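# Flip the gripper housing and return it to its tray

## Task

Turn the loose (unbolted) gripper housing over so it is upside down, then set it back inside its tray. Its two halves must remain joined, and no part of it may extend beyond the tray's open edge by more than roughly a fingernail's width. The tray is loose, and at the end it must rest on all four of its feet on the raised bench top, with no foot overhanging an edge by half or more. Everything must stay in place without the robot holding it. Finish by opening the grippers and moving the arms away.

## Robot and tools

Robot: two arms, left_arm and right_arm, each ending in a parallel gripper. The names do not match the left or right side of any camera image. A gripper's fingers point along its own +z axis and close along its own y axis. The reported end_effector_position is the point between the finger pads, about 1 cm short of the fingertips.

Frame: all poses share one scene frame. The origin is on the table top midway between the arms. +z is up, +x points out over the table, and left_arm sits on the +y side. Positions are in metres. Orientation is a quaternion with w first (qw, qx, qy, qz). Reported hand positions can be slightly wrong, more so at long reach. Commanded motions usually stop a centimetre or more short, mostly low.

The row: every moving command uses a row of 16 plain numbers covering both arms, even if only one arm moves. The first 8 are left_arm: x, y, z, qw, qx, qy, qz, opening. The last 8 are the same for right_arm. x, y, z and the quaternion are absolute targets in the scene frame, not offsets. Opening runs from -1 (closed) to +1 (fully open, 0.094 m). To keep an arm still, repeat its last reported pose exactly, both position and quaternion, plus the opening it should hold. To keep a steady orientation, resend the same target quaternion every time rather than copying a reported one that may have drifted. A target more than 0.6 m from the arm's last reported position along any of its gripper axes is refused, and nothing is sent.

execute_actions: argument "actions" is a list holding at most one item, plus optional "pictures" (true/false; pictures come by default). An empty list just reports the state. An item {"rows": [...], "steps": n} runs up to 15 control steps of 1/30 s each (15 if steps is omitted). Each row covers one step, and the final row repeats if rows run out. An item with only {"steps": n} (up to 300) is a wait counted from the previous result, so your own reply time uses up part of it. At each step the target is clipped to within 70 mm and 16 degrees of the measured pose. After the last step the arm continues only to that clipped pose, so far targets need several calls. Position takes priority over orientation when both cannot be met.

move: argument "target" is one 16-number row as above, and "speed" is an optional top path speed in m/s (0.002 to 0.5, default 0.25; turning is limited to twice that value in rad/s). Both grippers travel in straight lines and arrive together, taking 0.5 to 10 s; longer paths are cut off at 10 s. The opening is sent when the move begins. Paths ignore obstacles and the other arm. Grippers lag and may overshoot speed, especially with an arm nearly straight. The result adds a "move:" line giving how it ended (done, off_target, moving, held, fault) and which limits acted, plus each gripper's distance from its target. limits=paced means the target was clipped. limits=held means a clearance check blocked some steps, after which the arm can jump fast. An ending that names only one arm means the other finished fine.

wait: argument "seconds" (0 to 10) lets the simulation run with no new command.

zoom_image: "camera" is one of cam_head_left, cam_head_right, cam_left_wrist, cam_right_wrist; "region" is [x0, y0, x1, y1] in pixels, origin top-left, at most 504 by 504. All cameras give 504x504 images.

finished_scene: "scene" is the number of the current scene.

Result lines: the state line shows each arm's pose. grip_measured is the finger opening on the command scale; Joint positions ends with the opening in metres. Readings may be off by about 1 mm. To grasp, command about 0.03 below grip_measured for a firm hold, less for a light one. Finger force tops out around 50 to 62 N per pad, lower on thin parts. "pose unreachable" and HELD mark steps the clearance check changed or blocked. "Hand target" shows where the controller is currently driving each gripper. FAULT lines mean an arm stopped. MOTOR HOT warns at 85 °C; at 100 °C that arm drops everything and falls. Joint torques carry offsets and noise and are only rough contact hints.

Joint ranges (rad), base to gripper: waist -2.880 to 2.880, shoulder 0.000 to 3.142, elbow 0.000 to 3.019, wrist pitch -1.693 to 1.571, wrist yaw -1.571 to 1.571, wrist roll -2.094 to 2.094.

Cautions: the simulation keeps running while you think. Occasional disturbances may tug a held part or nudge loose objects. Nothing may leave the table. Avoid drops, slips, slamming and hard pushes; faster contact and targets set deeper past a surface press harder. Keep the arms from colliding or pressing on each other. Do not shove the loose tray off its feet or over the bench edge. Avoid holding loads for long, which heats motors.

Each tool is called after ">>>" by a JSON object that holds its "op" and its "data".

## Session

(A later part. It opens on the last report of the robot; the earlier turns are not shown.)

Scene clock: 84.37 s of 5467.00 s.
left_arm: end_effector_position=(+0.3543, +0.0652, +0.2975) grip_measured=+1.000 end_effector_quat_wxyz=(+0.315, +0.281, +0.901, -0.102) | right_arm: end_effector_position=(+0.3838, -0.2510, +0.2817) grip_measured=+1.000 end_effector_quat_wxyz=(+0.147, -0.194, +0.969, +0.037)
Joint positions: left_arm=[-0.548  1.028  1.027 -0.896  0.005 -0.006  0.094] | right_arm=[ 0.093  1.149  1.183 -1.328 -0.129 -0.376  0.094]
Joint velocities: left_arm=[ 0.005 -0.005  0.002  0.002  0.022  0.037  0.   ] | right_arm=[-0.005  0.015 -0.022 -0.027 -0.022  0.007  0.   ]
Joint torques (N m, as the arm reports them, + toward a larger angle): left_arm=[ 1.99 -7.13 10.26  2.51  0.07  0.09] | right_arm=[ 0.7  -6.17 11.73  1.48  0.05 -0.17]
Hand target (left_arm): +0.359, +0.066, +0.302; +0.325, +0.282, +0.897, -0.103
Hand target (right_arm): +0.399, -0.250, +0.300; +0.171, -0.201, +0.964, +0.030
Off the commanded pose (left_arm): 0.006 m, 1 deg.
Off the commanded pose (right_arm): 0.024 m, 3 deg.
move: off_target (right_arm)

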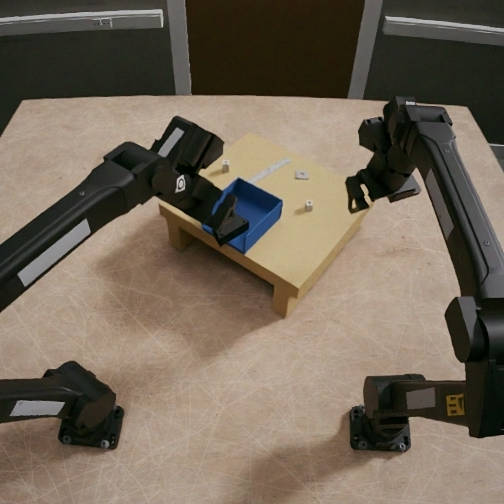

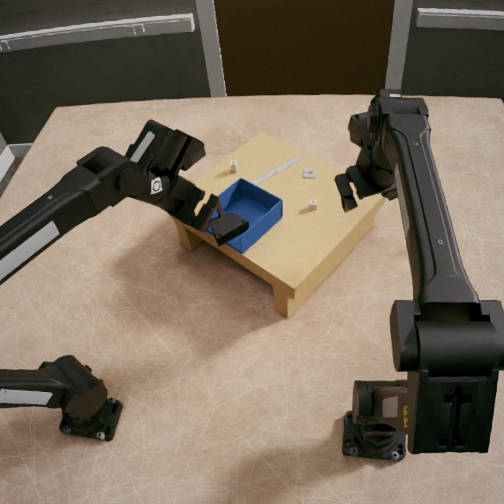

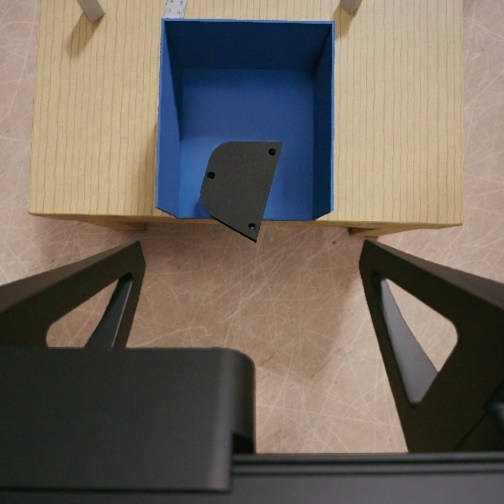

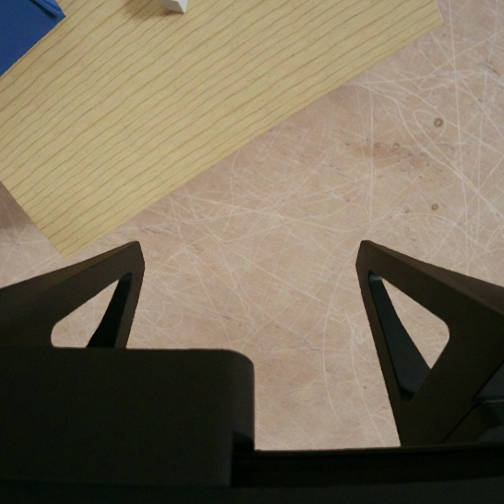

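>>> {"op": "move", "data": {"target": [0.408,0.034,0.225,0.166,0.296,0.94,-0.052,-1, 0.40,-0.25,0.3,0.17,-0.2,0.96,0.03,1], "speed": 0.1}}

>>> {"op": "move", "data": {"target": [0.408,0.034,0.172,0.166,0.296,0.94,-0.052,-1, 0.40,-0.25,0.3,0.17,-0.2,0.96,0.03,1], "speed": 0.03}}

Scene clock: 91.97 s of 5467.00 s.
left_arm: end_effector_position=(+0.3958, +0.0372, +0.2048) grip_measured=-0.983 end_effector_quat_wxyz=(+0.151, +0.296, +0.942, -0.049) | right_arm: end_effector_position=(+0.3838, -0.2510, +0.2817) grip_measured=+1.000 end_effector_quat_wxyz=(+0.147, -0.194, +0.969, +0.037)
Joint positions: left_arm=[-0.546  1.385  1.182 -1.049  0.004  0.001  0.001] | right_arm=[ 0.093  1.149  1.183 -1.328 -0.129 -0.376  0.094]
Joint velocities: left_arm=[ 0.005 -0.015  0.002  0.007  0.051 -0.007  0.   ] | right_arm=[-0.005  0.005 -0.012 -0.017 -0.022 -0.022  0.   ]
Joint torques (N m, as the arm reports them, + toward a larger angle): left_arm=[  1.95 -11.13  13.5    0.81  -0.17   0.06] | right_arm=[ 0.71 -6.25 11.72  1.47  0.06 -0.17]
Hand target (left_arm): +0.409, +0.034, +0.223; +0.167, +0.295, +0.939, -0.051
Hand target (right_arm): +0.399, -0.250, +0.300; +0.171, -0.201, +0.964, +0.030
Off the commanded pose (left_arm): 0.024 m, 2 deg.
Off the commanded pose (right_arm): 0.024 m, 3 deg.
After step 90, 2.63 s passed at rest.
move: off_target (left_arm, right_arm)

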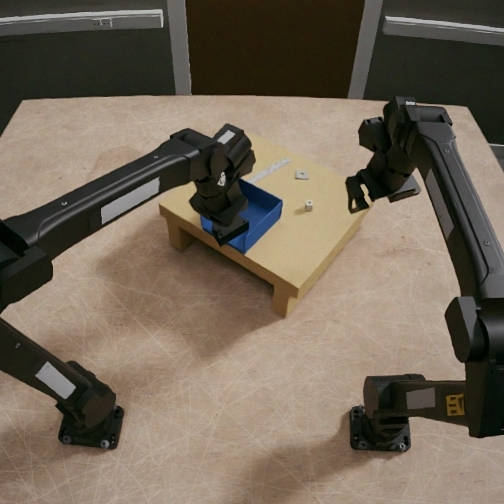

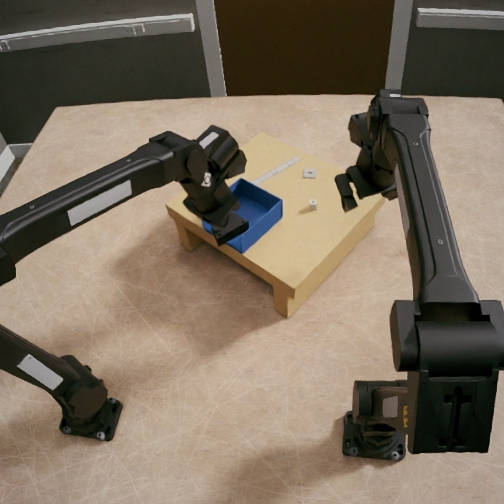

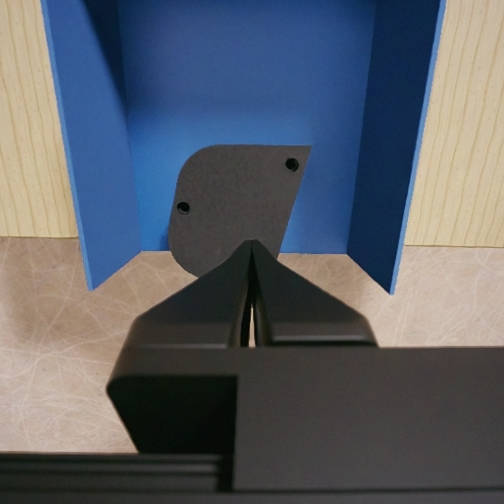

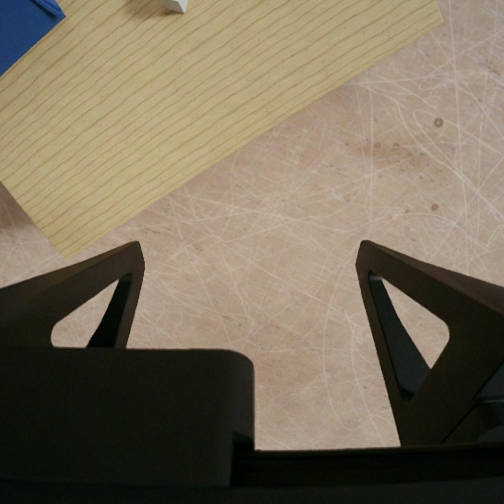

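Scene clock: 93.37 s of 5467.00 s.
left_arm: end_effector_position=(+0.4063, +0.0299, +0.1953) grip_measured=-0.983 end_effector_quat_wxyz=(+0.184, +0.294, +0.936, -0.059) | right_arm: end_effector_position=(+0.3838, -0.2510, +0.2817) grip_measured=+1.000 end_effector_quat_wxyz=(+0.147, -0.194, +0.969, +0.037)
Joint positions: left_arm=[-0.546  1.385  1.141 -0.937  0.004  0.001  0.001] | right_arm=[ 0.093  1.149  1.183 -1.328 -0.129 -0.376  0.094]
Joint velocities: left_arm=[-0.005 -0.005 -0.012 -0.007  0.007 -0.051 -0.001] | right_arm=[-0.005 -0.024 -0.012 -0.012  0.007 -0.037  0.   ]
Joint torques (N m, as the arm reports them, + toward a larger angle): left_arm=[ 2.04 -8.78  8.13  1.83 -0.03  0.07] | right_arm=[ 0.77 -6.13 11.73  1.47  0.05 -0.18]
Hand target (left_arm): +0.407, +0.034, +0.173; +0.166, +0.296, +0.939, -0.052
Hand target (right_arm): +0.399, -0.250, +0.300; +0.171, -0.201, +0.964, +0.030
Off the commanded pose (left_arm): 0.024 m, 2 deg.
Off the commanded pose (right_arm): 0.024 m, 3 deg.
move: off_target (left_arm, right_arm)

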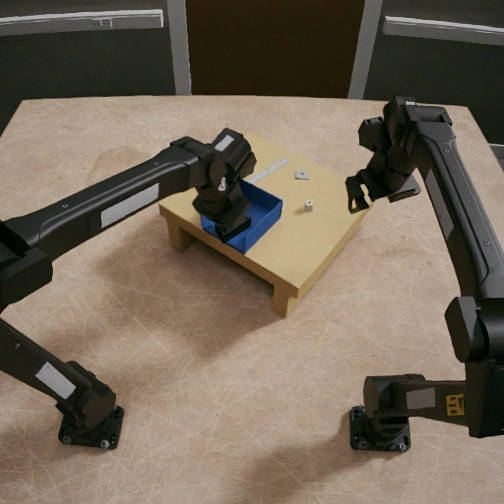

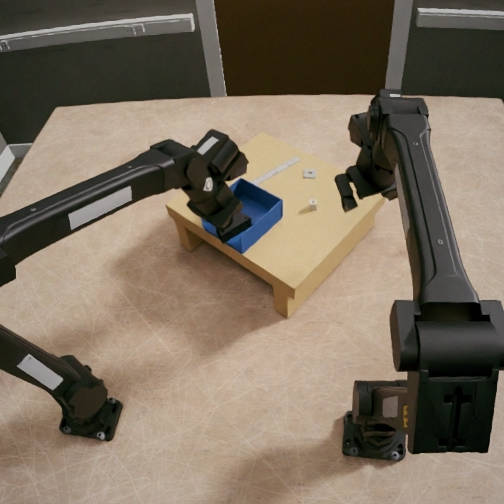

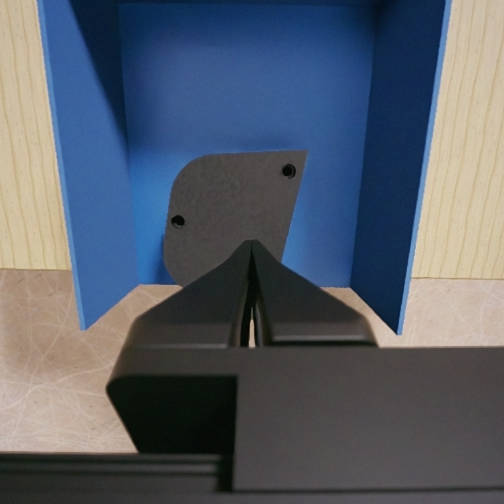

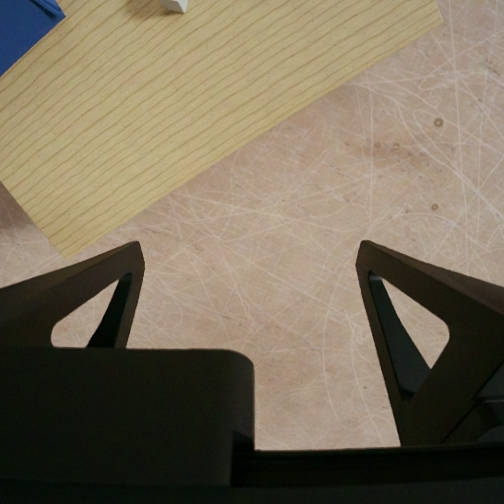

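>>> {"op": "move", "data": {"target": [0.41,0.03,0.235,0.166,0.296,0.94,-0.052,-1, 0.40,-0.25,0.3,0.17,-0.2,0.96,0.03,1], "speed": 0.05}}

>>> {"op": "move", "data": {"target": [0.434,0.032,0.225,0.166,0.296,0.94,-0.052,-1, 0.40,-0.25,0.3,0.17,-0.2,0.96,0.03,1], "speed": 0.05}}

Scene clock: 98.50 s of 5467.00 s.
left_arm: end_effector_position=(+0.3986, +0.0353, +0.2198) grip_measured=-0.983 end_effector_quat_wxyz=(+0.154, +0.296, +0.941, -0.050) | right_arm: end_effector_position=(+0.3838, -0.2510, +0.2817) grip_measured=+1.000 end_effector_quat_wxyz=(+0.147, -0.194, +0.969, +0.037)
Joint positions: left_arm=[-0.546  1.383  1.218 -1.08   0.004  0.001  0.001] | right_arm=[ 0.093  1.149  1.183 -1.328 -0.129 -0.376  0.094]
Joint velocities: left_arm=[-0.024  0.005 -0.027 -0.007 -0.051 -0.022 -0.001] | right_arm=[-0.015 -0.015 -0.007  0.007 -0.022  0.037  0.   ]
Joint torques (N m, as the arm reports them, + toward a larger angle): left_arm=[  1.56 -11.46  13.26   0.83  -0.14   0.  ] | right_arm=[ 0.67 -6.11 11.72  1.46  0.06 -0.17]
Hand target (left_arm): +0.409, +0.031, +0.235; +0.166, +0.296, +0.939, -0.052
Hand target (right_arm): +0.399, -0.250, +0.300; +0.171, -0.201, +0.964, +0.030
Off the commanded pose (left_arm): 0.020 m, 1 deg.
Off the commanded pose (right_arm): 0.024 m, 3 deg.
After step 90, 1.03 s passed at rest.
move: off_target (left_arm, right_arm)

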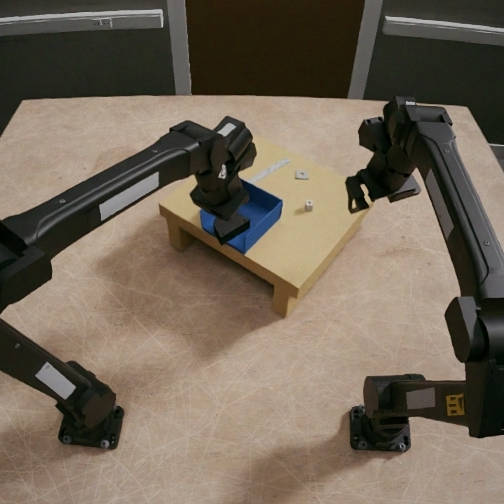

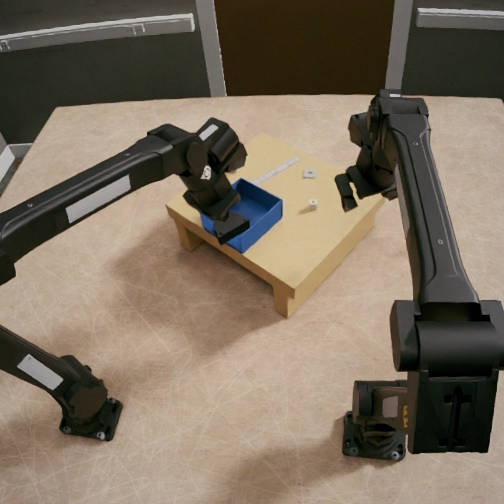

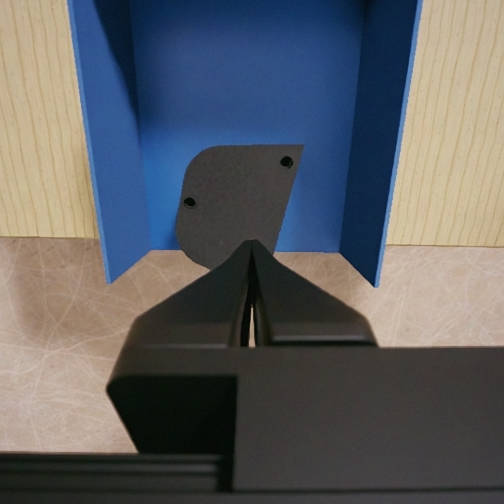

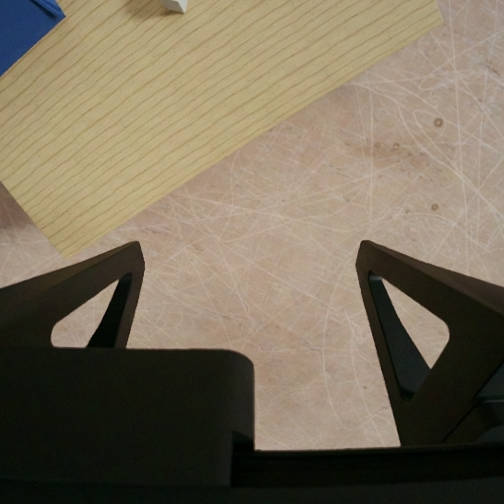

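Scene clock: 99.57 s of 5467.00 s.
left_arm: end_effector_position=(+0.4164, +0.0403, +0.2092) grip_measured=-0.983 end_effector_quat_wxyz=(+0.144, +0.295, +0.943, -0.046) | right_arm: end_effector_position=(+0.3838, -0.2510, +0.2817) grip_measured=+1.000 end_effector_quat_wxyz=(+0.147, -0.194, +0.969, +0.037)
Joint positions: left_arm=[-0.515  1.432  1.244 -1.08   0.01   0.029  0.001] | right_arm=[ 0.093  1.149  1.183 -1.328 -0.129 -0.376  0.094]
Joint velocities: left_arm=[-0.005 -0.005  0.002  0.007 -0.022 -0.007 -0.001] | right_arm=[-0.005 -0.005 -0.012  0.012 -0.007  0.066  0.   ]
Joint torques (N m, as the arm reports them, + toward a larger angle): left_arm=[  2.03 -11.22  13.63   1.64   0.06   0.02] | right_arm=[ 0.74 -6.13 11.73  1.47  0.05 -0.17]
Hand target (left_arm): +0.433, +0.033, +0.225; +0.166, +0.296, +0.939, -0.052
Hand target (right_arm): +0.399, -0.250, +0.300; +0.171, -0.201, +0.964, +0.030
Off the commanded pose (left_arm): 0.025 m, 3 deg.
Off the commanded pose (right_arm): 0.024 m, 3 deg.
move: off_target (left_arm, right_arm)

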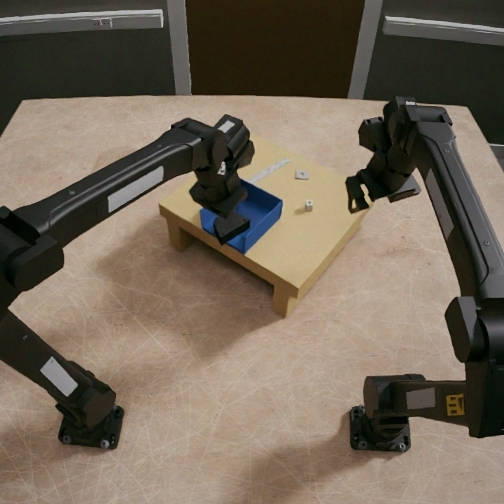

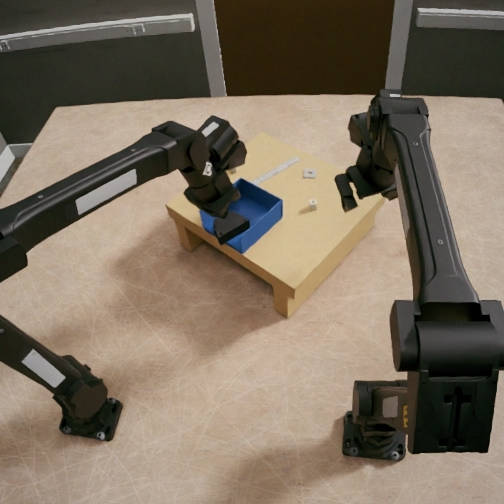

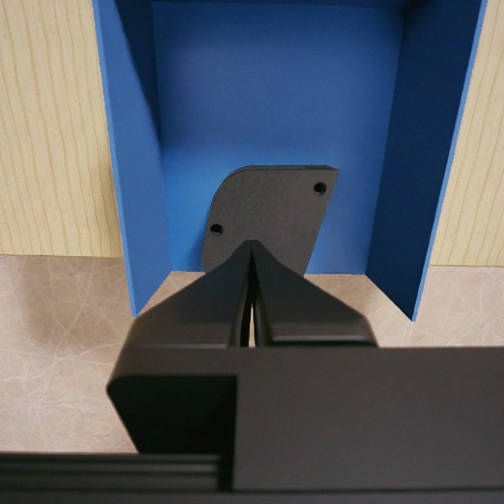

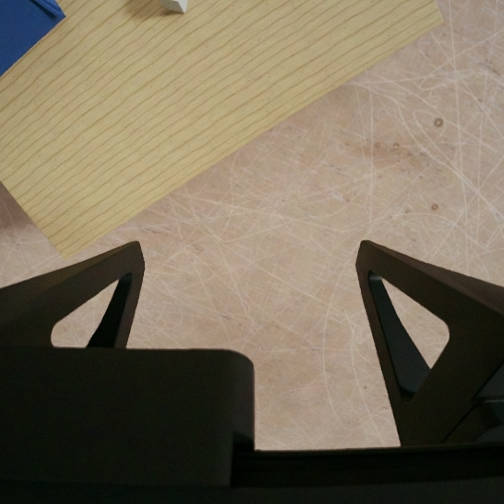

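>>> {"op": "move", "data": {"target": [0.425,0.036,0.172,0.166,0.296,0.94,-0.052,-1, 0.40,-0.25,0.3,0.17,-0.2,0.96,0.03,1], "speed": 0.03}}

Scene clock: 102.80 s of 5467.00 s.
left_arm: end_effector_position=(+0.4276, +0.0330, +0.1949) grip_measured=-0.983 end_effector_quat_wxyz=(+0.185, +0.293, +0.936, -0.057) | right_arm: end_effector_position=(+0.3838, -0.2510, +0.2817) grip_measured=+1.000 end_effector_quat_wxyz=(+0.147, -0.194, +0.969, +0.037)
Joint positions: left_arm=[-0.515  1.427  1.182 -0.937  0.01   0.03   0.001] | right_arm=[ 0.093  1.149  1.183 -1.328 -0.129 -0.376  0.094]
Joint velocities: left_arm=[-0.015  0.005 -0.012 -0.002  0.022  0.051 -0.001] | right_arm=[-0.015 -0.005 -0.002  0.007 -0.007  0.051  0.   ]
Joint torques (N m, as the arm reports them, + toward a larger angle): left_arm=[  1.47 -10.12   7.72   1.82   0.06   0.01] | right_arm=[ 0.68 -6.2  11.71  1.45  0.05 -0.17]
Hand target (left_arm): +0.425, +0.036, +0.173; +0.166, +0.296, +0.939, -0.052
Hand target (right_arm): +0.399, -0.250, +0.300; +0.171, -0.201, +0.964, +0.030
Off the commanded pose (left_arm): 0.023 m, 2 deg.
Off the commanded pose (right_arm): 0.024 m, 3 deg.
move: off_target (left_arm, right_arm)

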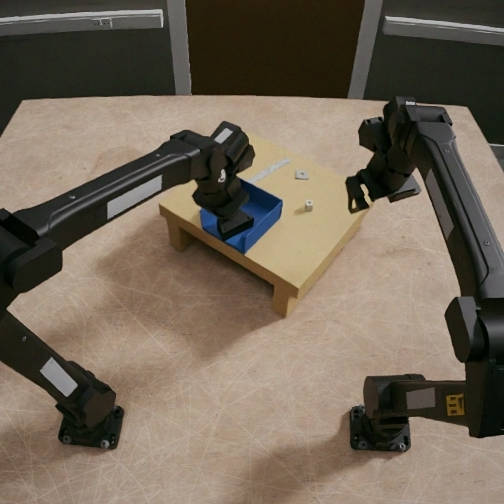

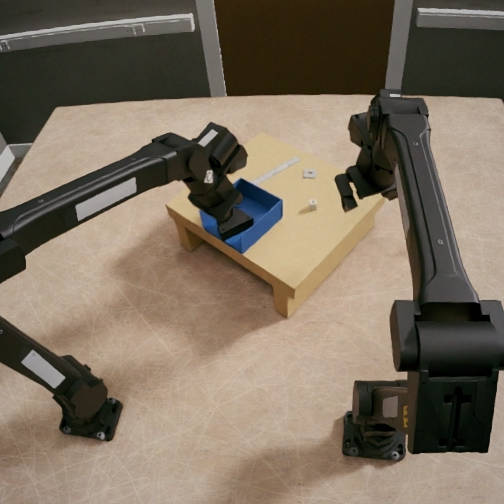

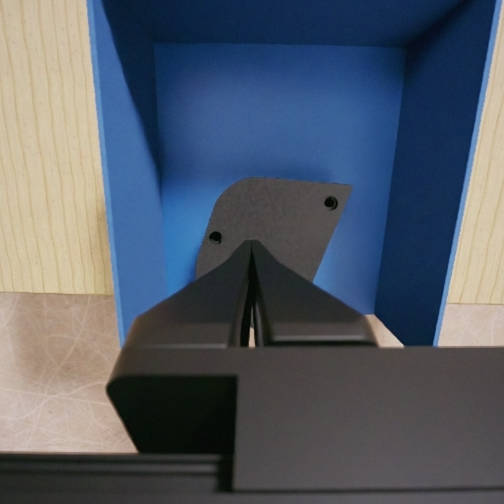

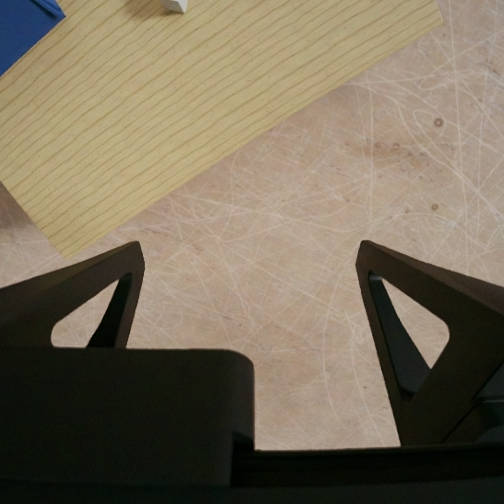

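>>> {"op": "move", "data": {"target": [0.402,0.050,0.171,0.166,0.296,0.94,-0.052,-1, 0.40,-0.25,0.3,0.17,-0.2,0.96,0.03,1], "speed": 0.02}}

Scene clock: 106.53 s of 5467.00 s.
left_arm: end_effector_position=(+0.4103, +0.0442, +0.1947) grip_measured=-0.983 end_effector_quat_wxyz=(+0.193, +0.293, +0.935, -0.059) | right_arm: end_effector_position=(+0.3838, -0.2510, +0.2817) grip_measured=+1.000 end_effector_quat_wxyz=(+0.147, -0.194, +0.969, +0.037)
Joint positions: left_arm=[-0.515  1.365  1.115 -0.916  0.01   0.03   0.001] | right_arm=[ 0.093  1.149  1.183 -1.328 -0.129 -0.376  0.094]
Joint velocities: left_arm=[ 0.005  0.005  0.002 -0.012 -0.022 -0.037  0.001] | right_arm=[-0.005 -0.015 -0.002 -0.012 -0.022  0.066  0.   ]
Joint torques (N m, as the arm reports them, + toward a larger angle): left_arm=[  1.16 -10.15   7.14   1.01   0.02   0.  ] | right_arm=[ 0.75 -6.13 11.71  1.48  0.05 -0.18]
Hand target (left_arm): +0.402, +0.050, +0.172; +0.166, +0.296, +0.939, -0.052
Hand target (right_arm): +0.399, -0.250, +0.300; +0.171, -0.201, +0.964, +0.030
Off the commanded pose (left_arm): 0.026 m, 3 deg.
Off the commanded pose (right_arm): 0.024 m, 3 deg.
move: off_target (left_arm, right_arm)

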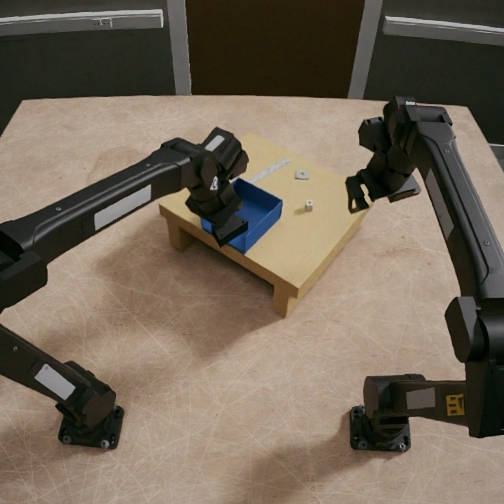

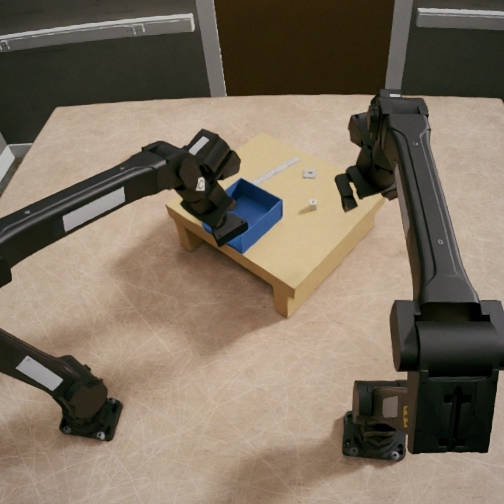

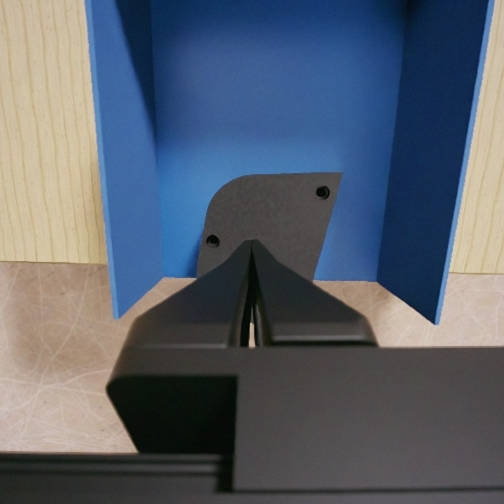

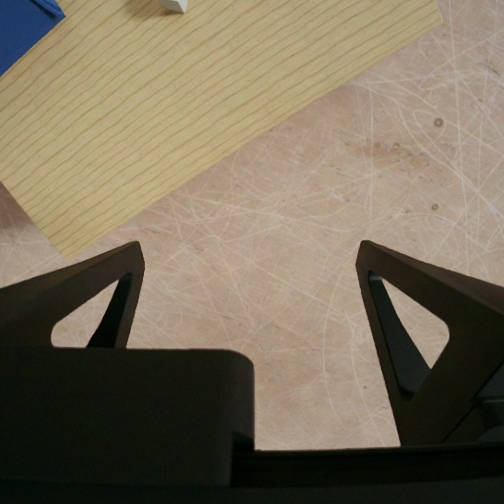

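>>> {"op": "move", "data": {"target": [0.414,0.044,0.235,0.166,0.296,0.94,-0.052,-1, 0.40,-0.25,0.3,0.17,-0.2,0.96,0.03,1], "speed": 0.05}}

>>> {"op": "move", "data": {"target": [0.36,0.065,0.30,0.326,0.282,0.897,-0.103,1, 0.40,-0.25,0.3,0.17,-0.2,0.96,0.03,1], "speed": 0.15}}

Scene clock: 110.13 s of 5467.00 s.
left_arm: end_effector_position=(+0.4023, +0.0494, +0.2223) grip_measured=-0.983 end_effector_quat_wxyz=(+0.158, +0.295, +0.941, -0.049) | right_arm: end_effector_position=(+0.3838, -0.2510, +0.2817) grip_measured=+1.000 end_effector_quat_wxyz=(+0.147, -0.194, +0.969, +0.037)
Joint positions: left_arm=[-0.515  1.366  1.207 -1.08   0.01   0.03   0.001] | right_arm=[ 0.093  1.149  1.183 -1.328 -0.129 -0.376  0.094]
Joint velocities: left_arm=[-0.005  0.015 -0.007 -0.012  0.037  0.007 -0.   ] | right_arm=[-0.005 -0.005  0.017 -0.007 -0.066  0.022  0.   ]
Joint torques (N m, as the arm reports them, + toward a larger angle): left_arm=[  1.57 -10.03  13.37   0.65   0.05   0.04] | right_arm=[ 0.7  -6.15 11.71  1.45  0.05 -0.17]
Hand target (left_arm): +0.413, +0.045, +0.235; +0.166, +0.296, +0.939, -0.052
Hand target (right_arm): +0.399, -0.250, +0.300; +0.171, -0.201, +0.964, +0.030
Off the commanded pose (left_arm): 0.018 m, 1 deg.
Off the commanded pose (right_arm): 0.024 m, 3 deg.
move: off_target (left_arm, right_arm)

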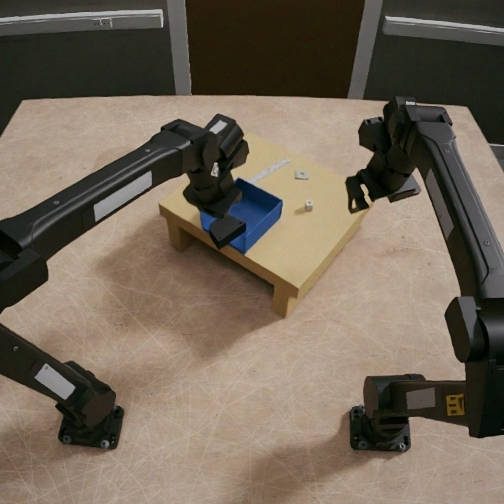

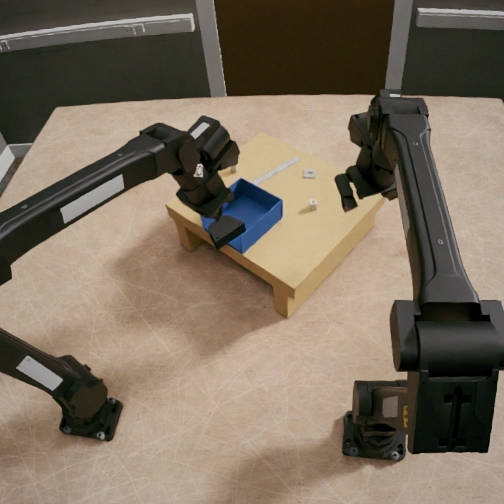

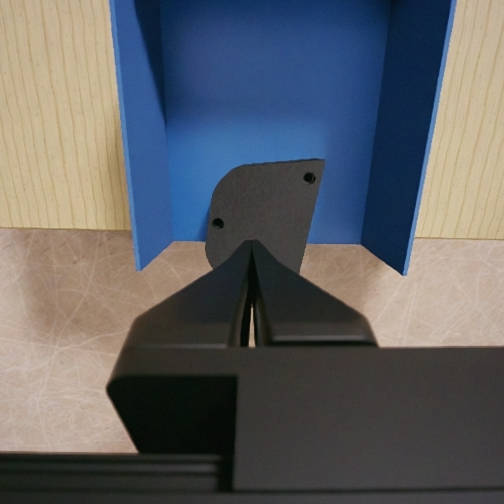

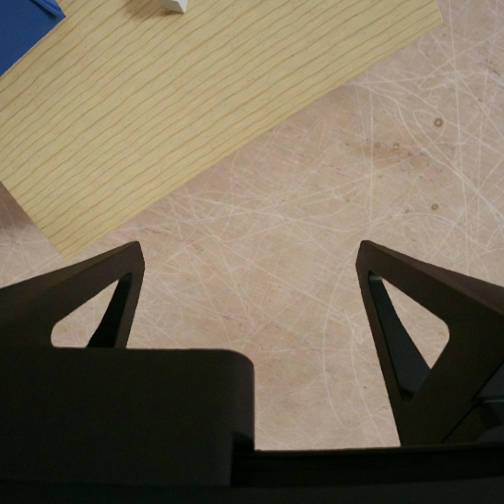

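Scene clock: 111.73 s of 5467.00 s.
left_arm: end_effector_position=(+0.3577, +0.0701, +0.2994) grip_measured=+1.000 end_effector_quat_wxyz=(+0.318, +0.284, +0.899, -0.099) | right_arm: end_effector_position=(+0.3838, -0.2510, +0.2817) grip_measured=+1.000 end_effector_quat_wxyz=(+0.147, -0.194, +0.969, +0.037)
Joint positions: left_arm=[-0.531  1.025  1.029 -0.895  0.011  0.016  0.094] | right_arm=[ 0.093  1.149  1.183 -1.328 -0.129 -0.376  0.094]
Joint velocities: left_arm=[-0.005 -0.015  0.002 -0.012  0.051 -0.022  0.   ] | right_arm=[ 0.005  0.005 -0.017  0.007 -0.037  0.022  0.   ]
Joint torques (N m, as the arm reports them, + toward a larger angle): left_arm=[ 0.36 -7.13 10.44  2.5  -0.1  -0.12] | right_arm=[ 0.68 -6.22 11.72  1.48  0.05 -0.17]
Hand target (left_arm): +0.359, +0.065, +0.302; +0.325, +0.282, +0.896, -0.104
Hand target (right_arm): +0.399, -0.250, +0.300; +0.171, -0.201, +0.964, +0.030
Off the commanded pose (left_arm): 0.006 m, 1 deg.
Off the commanded pose (right_arm): 0.024 m, 3 deg.
move: off_target (right_arm)

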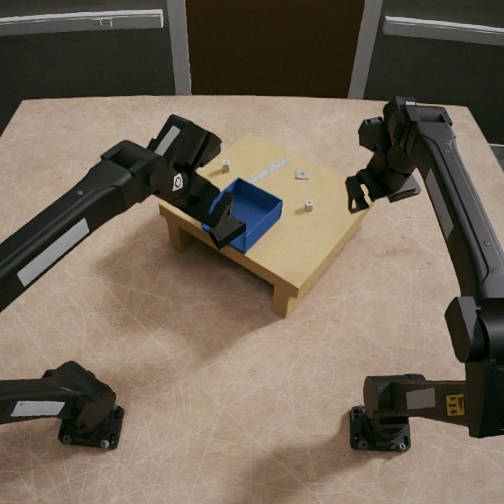

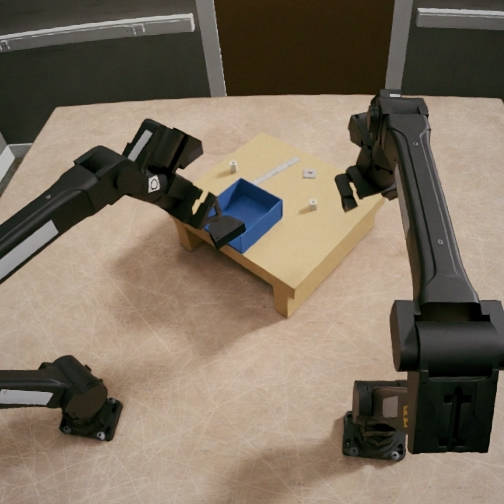

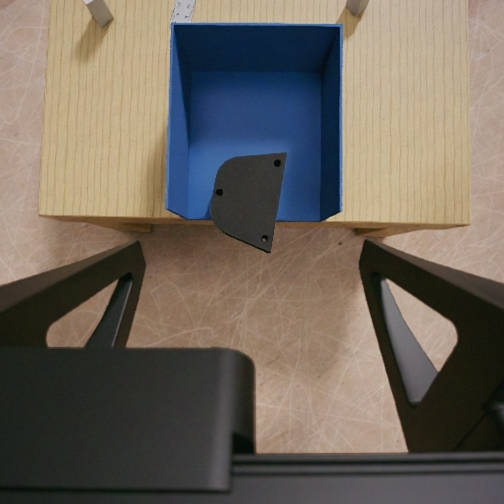

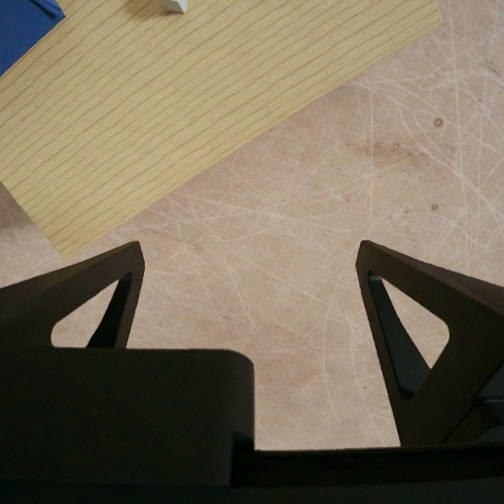

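>>> {"op": "move", "data": {"target": [0.30,0.108,0.24,0.628,0.628,0.327,0.327,1, 0.40,-0.25,0.3,0.17,-0.2,0.96,0.03,1], "speed": 0.3}}

>>> {"op": "move", "data": {"target": [0.315,0.097,0.165,0.628,0.628,0.327,0.327,1, 0.40,-0.25,0.3,0.17,-0.2,0.96,0.03,1], "speed": 0.1}}

Scene clock: 119.80 s of 5467.00 s.
left_arm: end_effector_position=(+0.2956, +0.1076, +0.2388) grip_measured=+1.000 end_effector_quat_wxyz=(+0.627, +0.631, +0.331, +0.316) | right_arm: end_effector_position=(+0.3838, -0.2510, +0.2817) grip_measured=+1.000 end_effector_quat_wxyz=(+0.147, -0.194, +0.969, +0.037)
Joint positions: left_arm=[-0.533  0.641  0.183  0.444  0.027  1.556  0.094] | right_arm=[ 0.093  1.149  1.183 -1.328 -0.129 -0.376  0.094]
Joint velocities: left_arm=[-0.005 -0.015  0.017  0.017  0.022  0.022  0.   ] | right_arm=[-0.005  0.005 -0.012 -0.002 -0.007 -0.007  0.   ]
Joint torques (N m, as the arm reports them, + toward a larger angle): left_arm=[1.95 0.26 9.84 3.34 0.03 0.02] | right_arm=[ 0.77 -6.09 11.71  1.46  0.05 -0.17]
Hand target (left_arm): +0.298, +0.109, +0.242; +0.628, +0.628, +0.326, +0.324
Hand target (right_arm): +0.399, -0.250, +0.300; +0.171, -0.201, +0.964, +0.030
Off the commanded pose (left_arm): 0.005 m, 1 deg.
Off the commanded pose (right_arm): 0.024 m, 3 deg.
After step 90, 1.57 s passed at rest.
move: off_target (right_arm)

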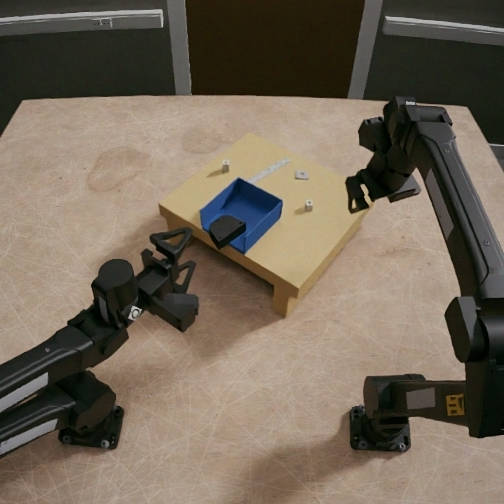

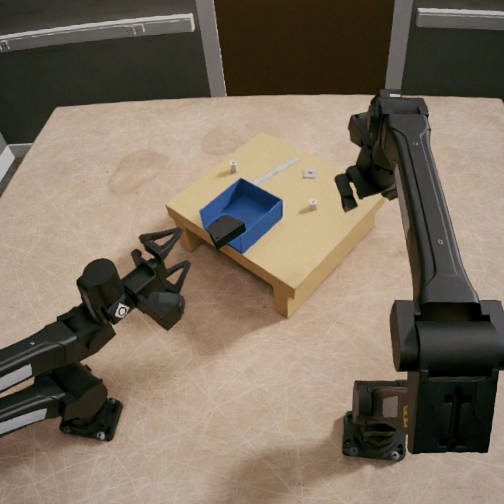

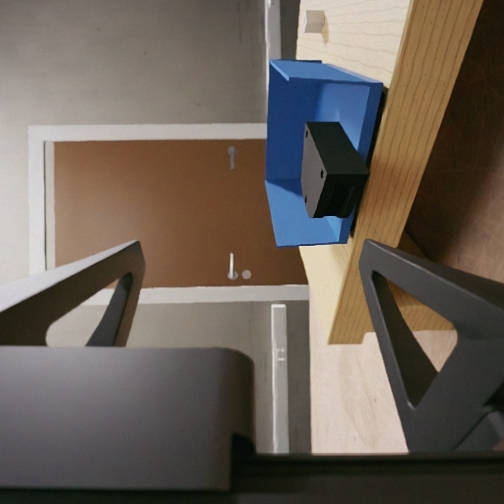

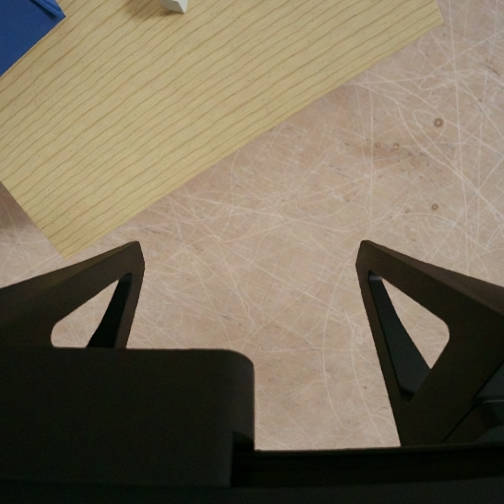

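Scene clock: 121.10 s of 5467.00 s.
left_arm: end_effector_position=(+0.3166, +0.0946, +0.1579) grip_measured=+1.000 end_effector_quat_wxyz=(+0.624, +0.632, +0.331, +0.319) | right_arm: end_effector_position=(+0.3838, -0.2510, +0.2817) grip_measured=+1.000 end_effector_quat_wxyz=(+0.147, -0.194, +0.969, +0.037)
Joint positions: left_arm=[-0.533  1.263  0.108  1.137  0.021  1.561  0.094] | right_arm=[ 0.093  1.149  1.183 -1.328 -0.129 -0.376  0.094]
Joint velocities: left_arm=[-0.005 -0.005  0.002  0.007  0.007  0.051  0.   ] | right_arm=[ 0.005 -0.005 -0.012 -0.012 -0.007 -0.022  0.   ]
Joint torques (N m, as the arm reports them, + toward a larger angle): left_arm=[ 1.33 -4.08  5.32  3.09 -0.14 -0.04] | right_arm=[ 0.74 -6.18 11.72  1.48  0.06 -0.17]
Hand target (left_arm): +0.317, +0.096, +0.162; +0.627, +0.627, +0.327, +0.326
Hand target (right_arm): +0.399, -0.250, +0.300; +0.171, -0.201, +0.964, +0.030
Off the commanded pose (left_arm): 0.008 m, 1 deg.
Off the commanded pose (right_arm): 0.024 m, 3 deg.
move: off_target (right_arm)

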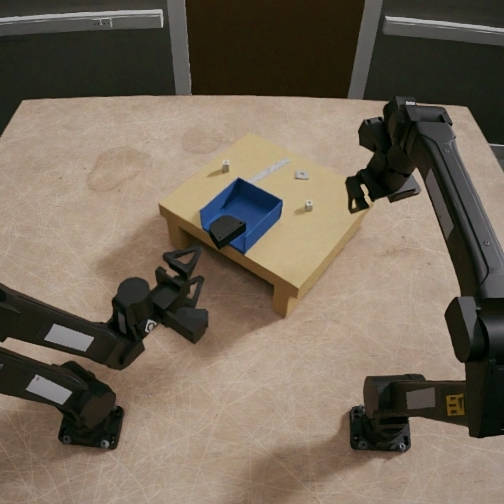

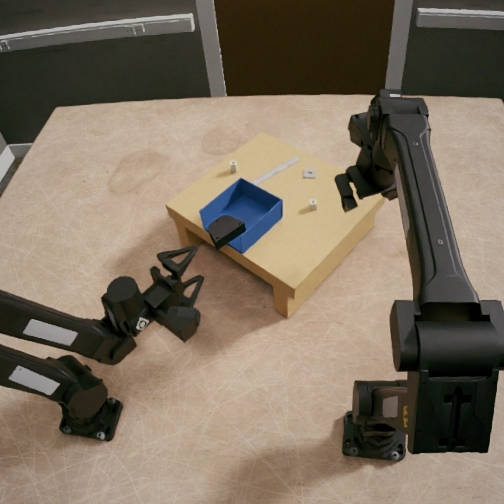

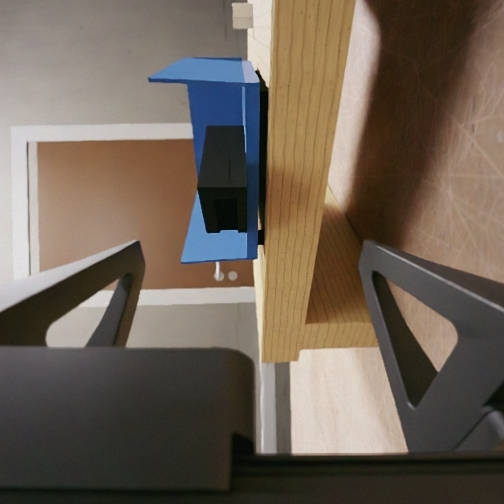

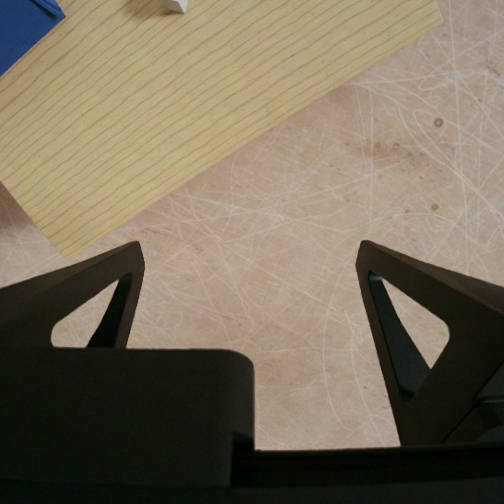

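>>> {"op": "move", "data": {"target": [0.355,0.069,0.182,0.628,0.628,0.327,0.327,0.4, 0.40,-0.25,0.3,0.17,-0.2,0.96,0.03,1], "speed": 0.06}}

Scene clock: 124.43 s of 5467.00 s.
left_arm: end_effector_position=(+0.3462, +0.0752, +0.1766) grip_measured=+0.402 end_effector_quat_wxyz=(+0.627, +0.628, +0.330, +0.322) | right_arm: end_effector_position=(+0.3838, -0.2510, +0.2817) grip_measured=+1.000 end_effector_quat_wxyz=(+0.147, -0.194, +0.969, +0.037)
Joint positions: left_arm=[-0.533  1.274  0.21   1.056  0.018  1.561  0.066] | right_arm=[ 0.093  1.149  1.183 -1.328 -0.129 -0.376  0.094]
Joint velocities: left_arm=[-0.005 -0.005  0.017 -0.002 -0.022 -0.066  0.001] | right_arm=[-0.015 -0.015  0.002 -0.012  0.007 -0.022  0.   ]
Joint torques (N m, as the arm reports them, + toward a larger angle): left_arm=[ 1.29 -4.14  8.7   1.88 -0.15 -0.04] | right_arm=[ 0.66 -6.19 11.69  1.48  0.06 -0.18]
Hand target (left_arm): +0.355, +0.070, +0.182; +0.627, +0.627, +0.327, +0.326
Hand target (right_arm): +0.399, -0.250, +0.300; +0.171, -0.201, +0.964, +0.030
Off the commanded pose (left_arm): 0.012 m, 1 deg.
Off the commanded pose (right_arm): 0.024 m, 3 deg.
move: off_target (left_arm, right_arm)

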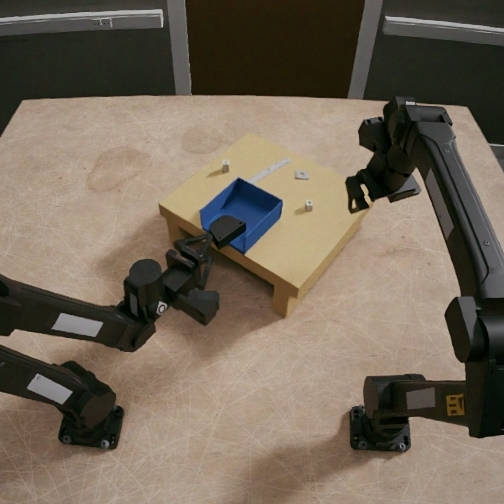

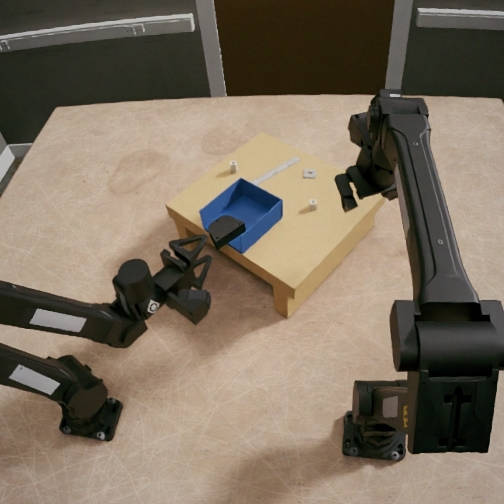

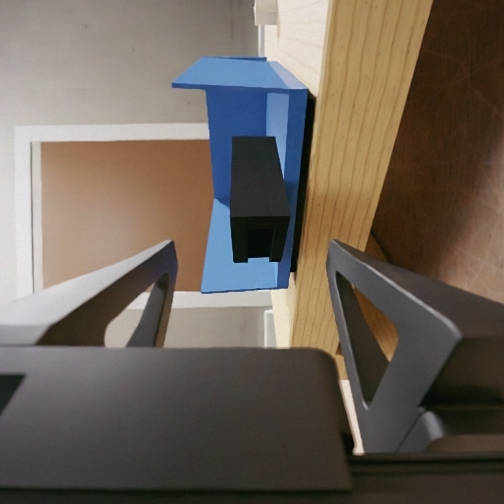

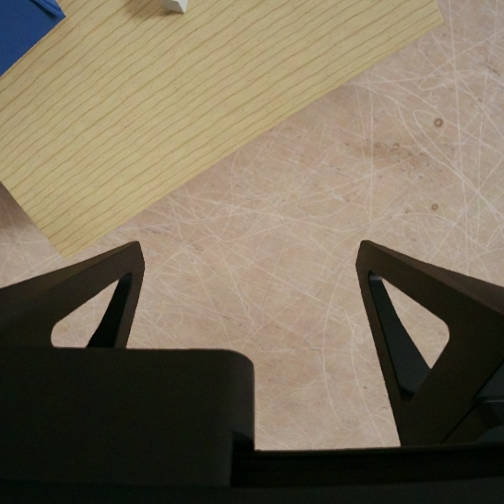

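>>> {"op": "move", "data": {"target": [0.3835,0.049,0.181,0.628,0.628,0.327,0.327,0.1, 0.40,-0.25,0.3,0.17,-0.2,0.96,0.03,1], "speed": 0.03}}

Scene clock: 130.67 s of 5467.00 s.
left_arm: end_effector_position=(+0.3749, +0.0564, +0.1703) grip_measured=+0.102 end_effector_quat_wxyz=(+0.620, +0.634, +0.335, +0.319) | right_arm: end_effector_position=(+0.3838, -0.2510, +0.2817) grip_measured=+1.000 end_effector_quat_wxyz=(+0.147, -0.194, +0.969, +0.037)
Joint positions: left_arm=[-0.533  1.382  0.297  1.056  0.016  1.561  0.052] | right_arm=[ 0.093  1.149  1.183 -1.328 -0.129 -0.376  0.094]
Joint velocities: left_arm=[-0.005  0.005 -0.017  0.007 -0.11   0.037 -0.001] | right_arm=[-0.005 -0.015 -0.012 -0.002 -0.022 -0.022  0.   ]
Joint torques (N m, as the arm reports them, + toward a larger angle): left_arm=[ 0.99 -6.51  8.69  2.6  -0.15 -0.04] | right_arm=[ 0.76 -6.18 11.71  1.48  0.06 -0.17]
Hand target (left_arm): +0.383, +0.050, +0.181; +0.627, +0.627, +0.327, +0.327
Hand target (right_arm): +0.399, -0.250, +0.300; +0.171, -0.201, +0.964, +0.030
Off the commanded pose (left_arm): 0.016 m, 2 deg.
Off the commanded pose (right_arm): 0.024 m, 3 deg.
After step 90, 1.43 s passed at rest.
move: off_target (left_arm, right_arm)

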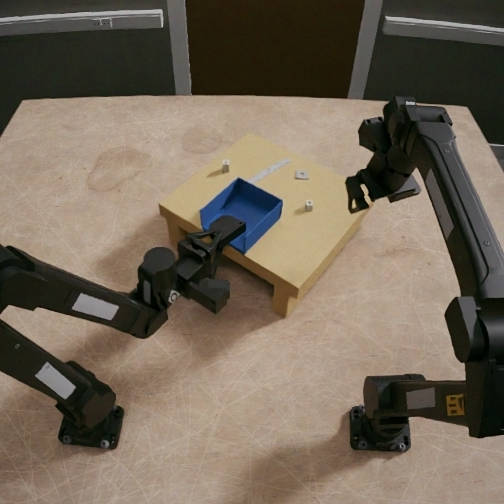

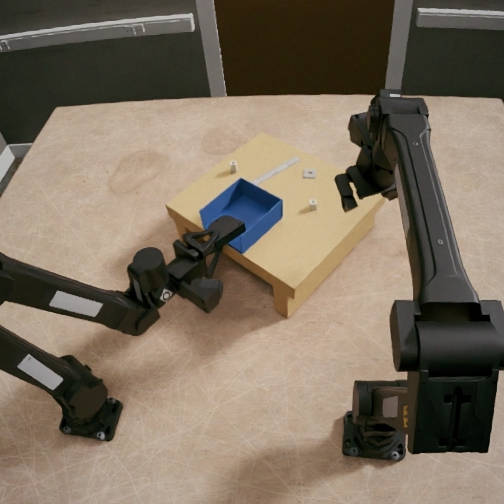

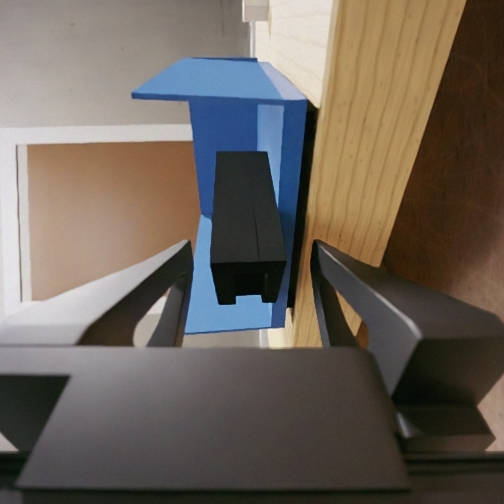

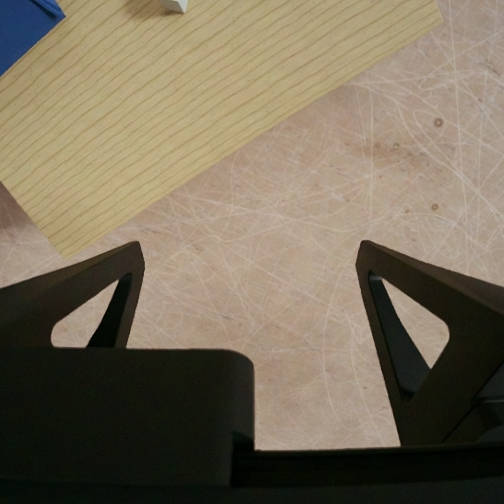

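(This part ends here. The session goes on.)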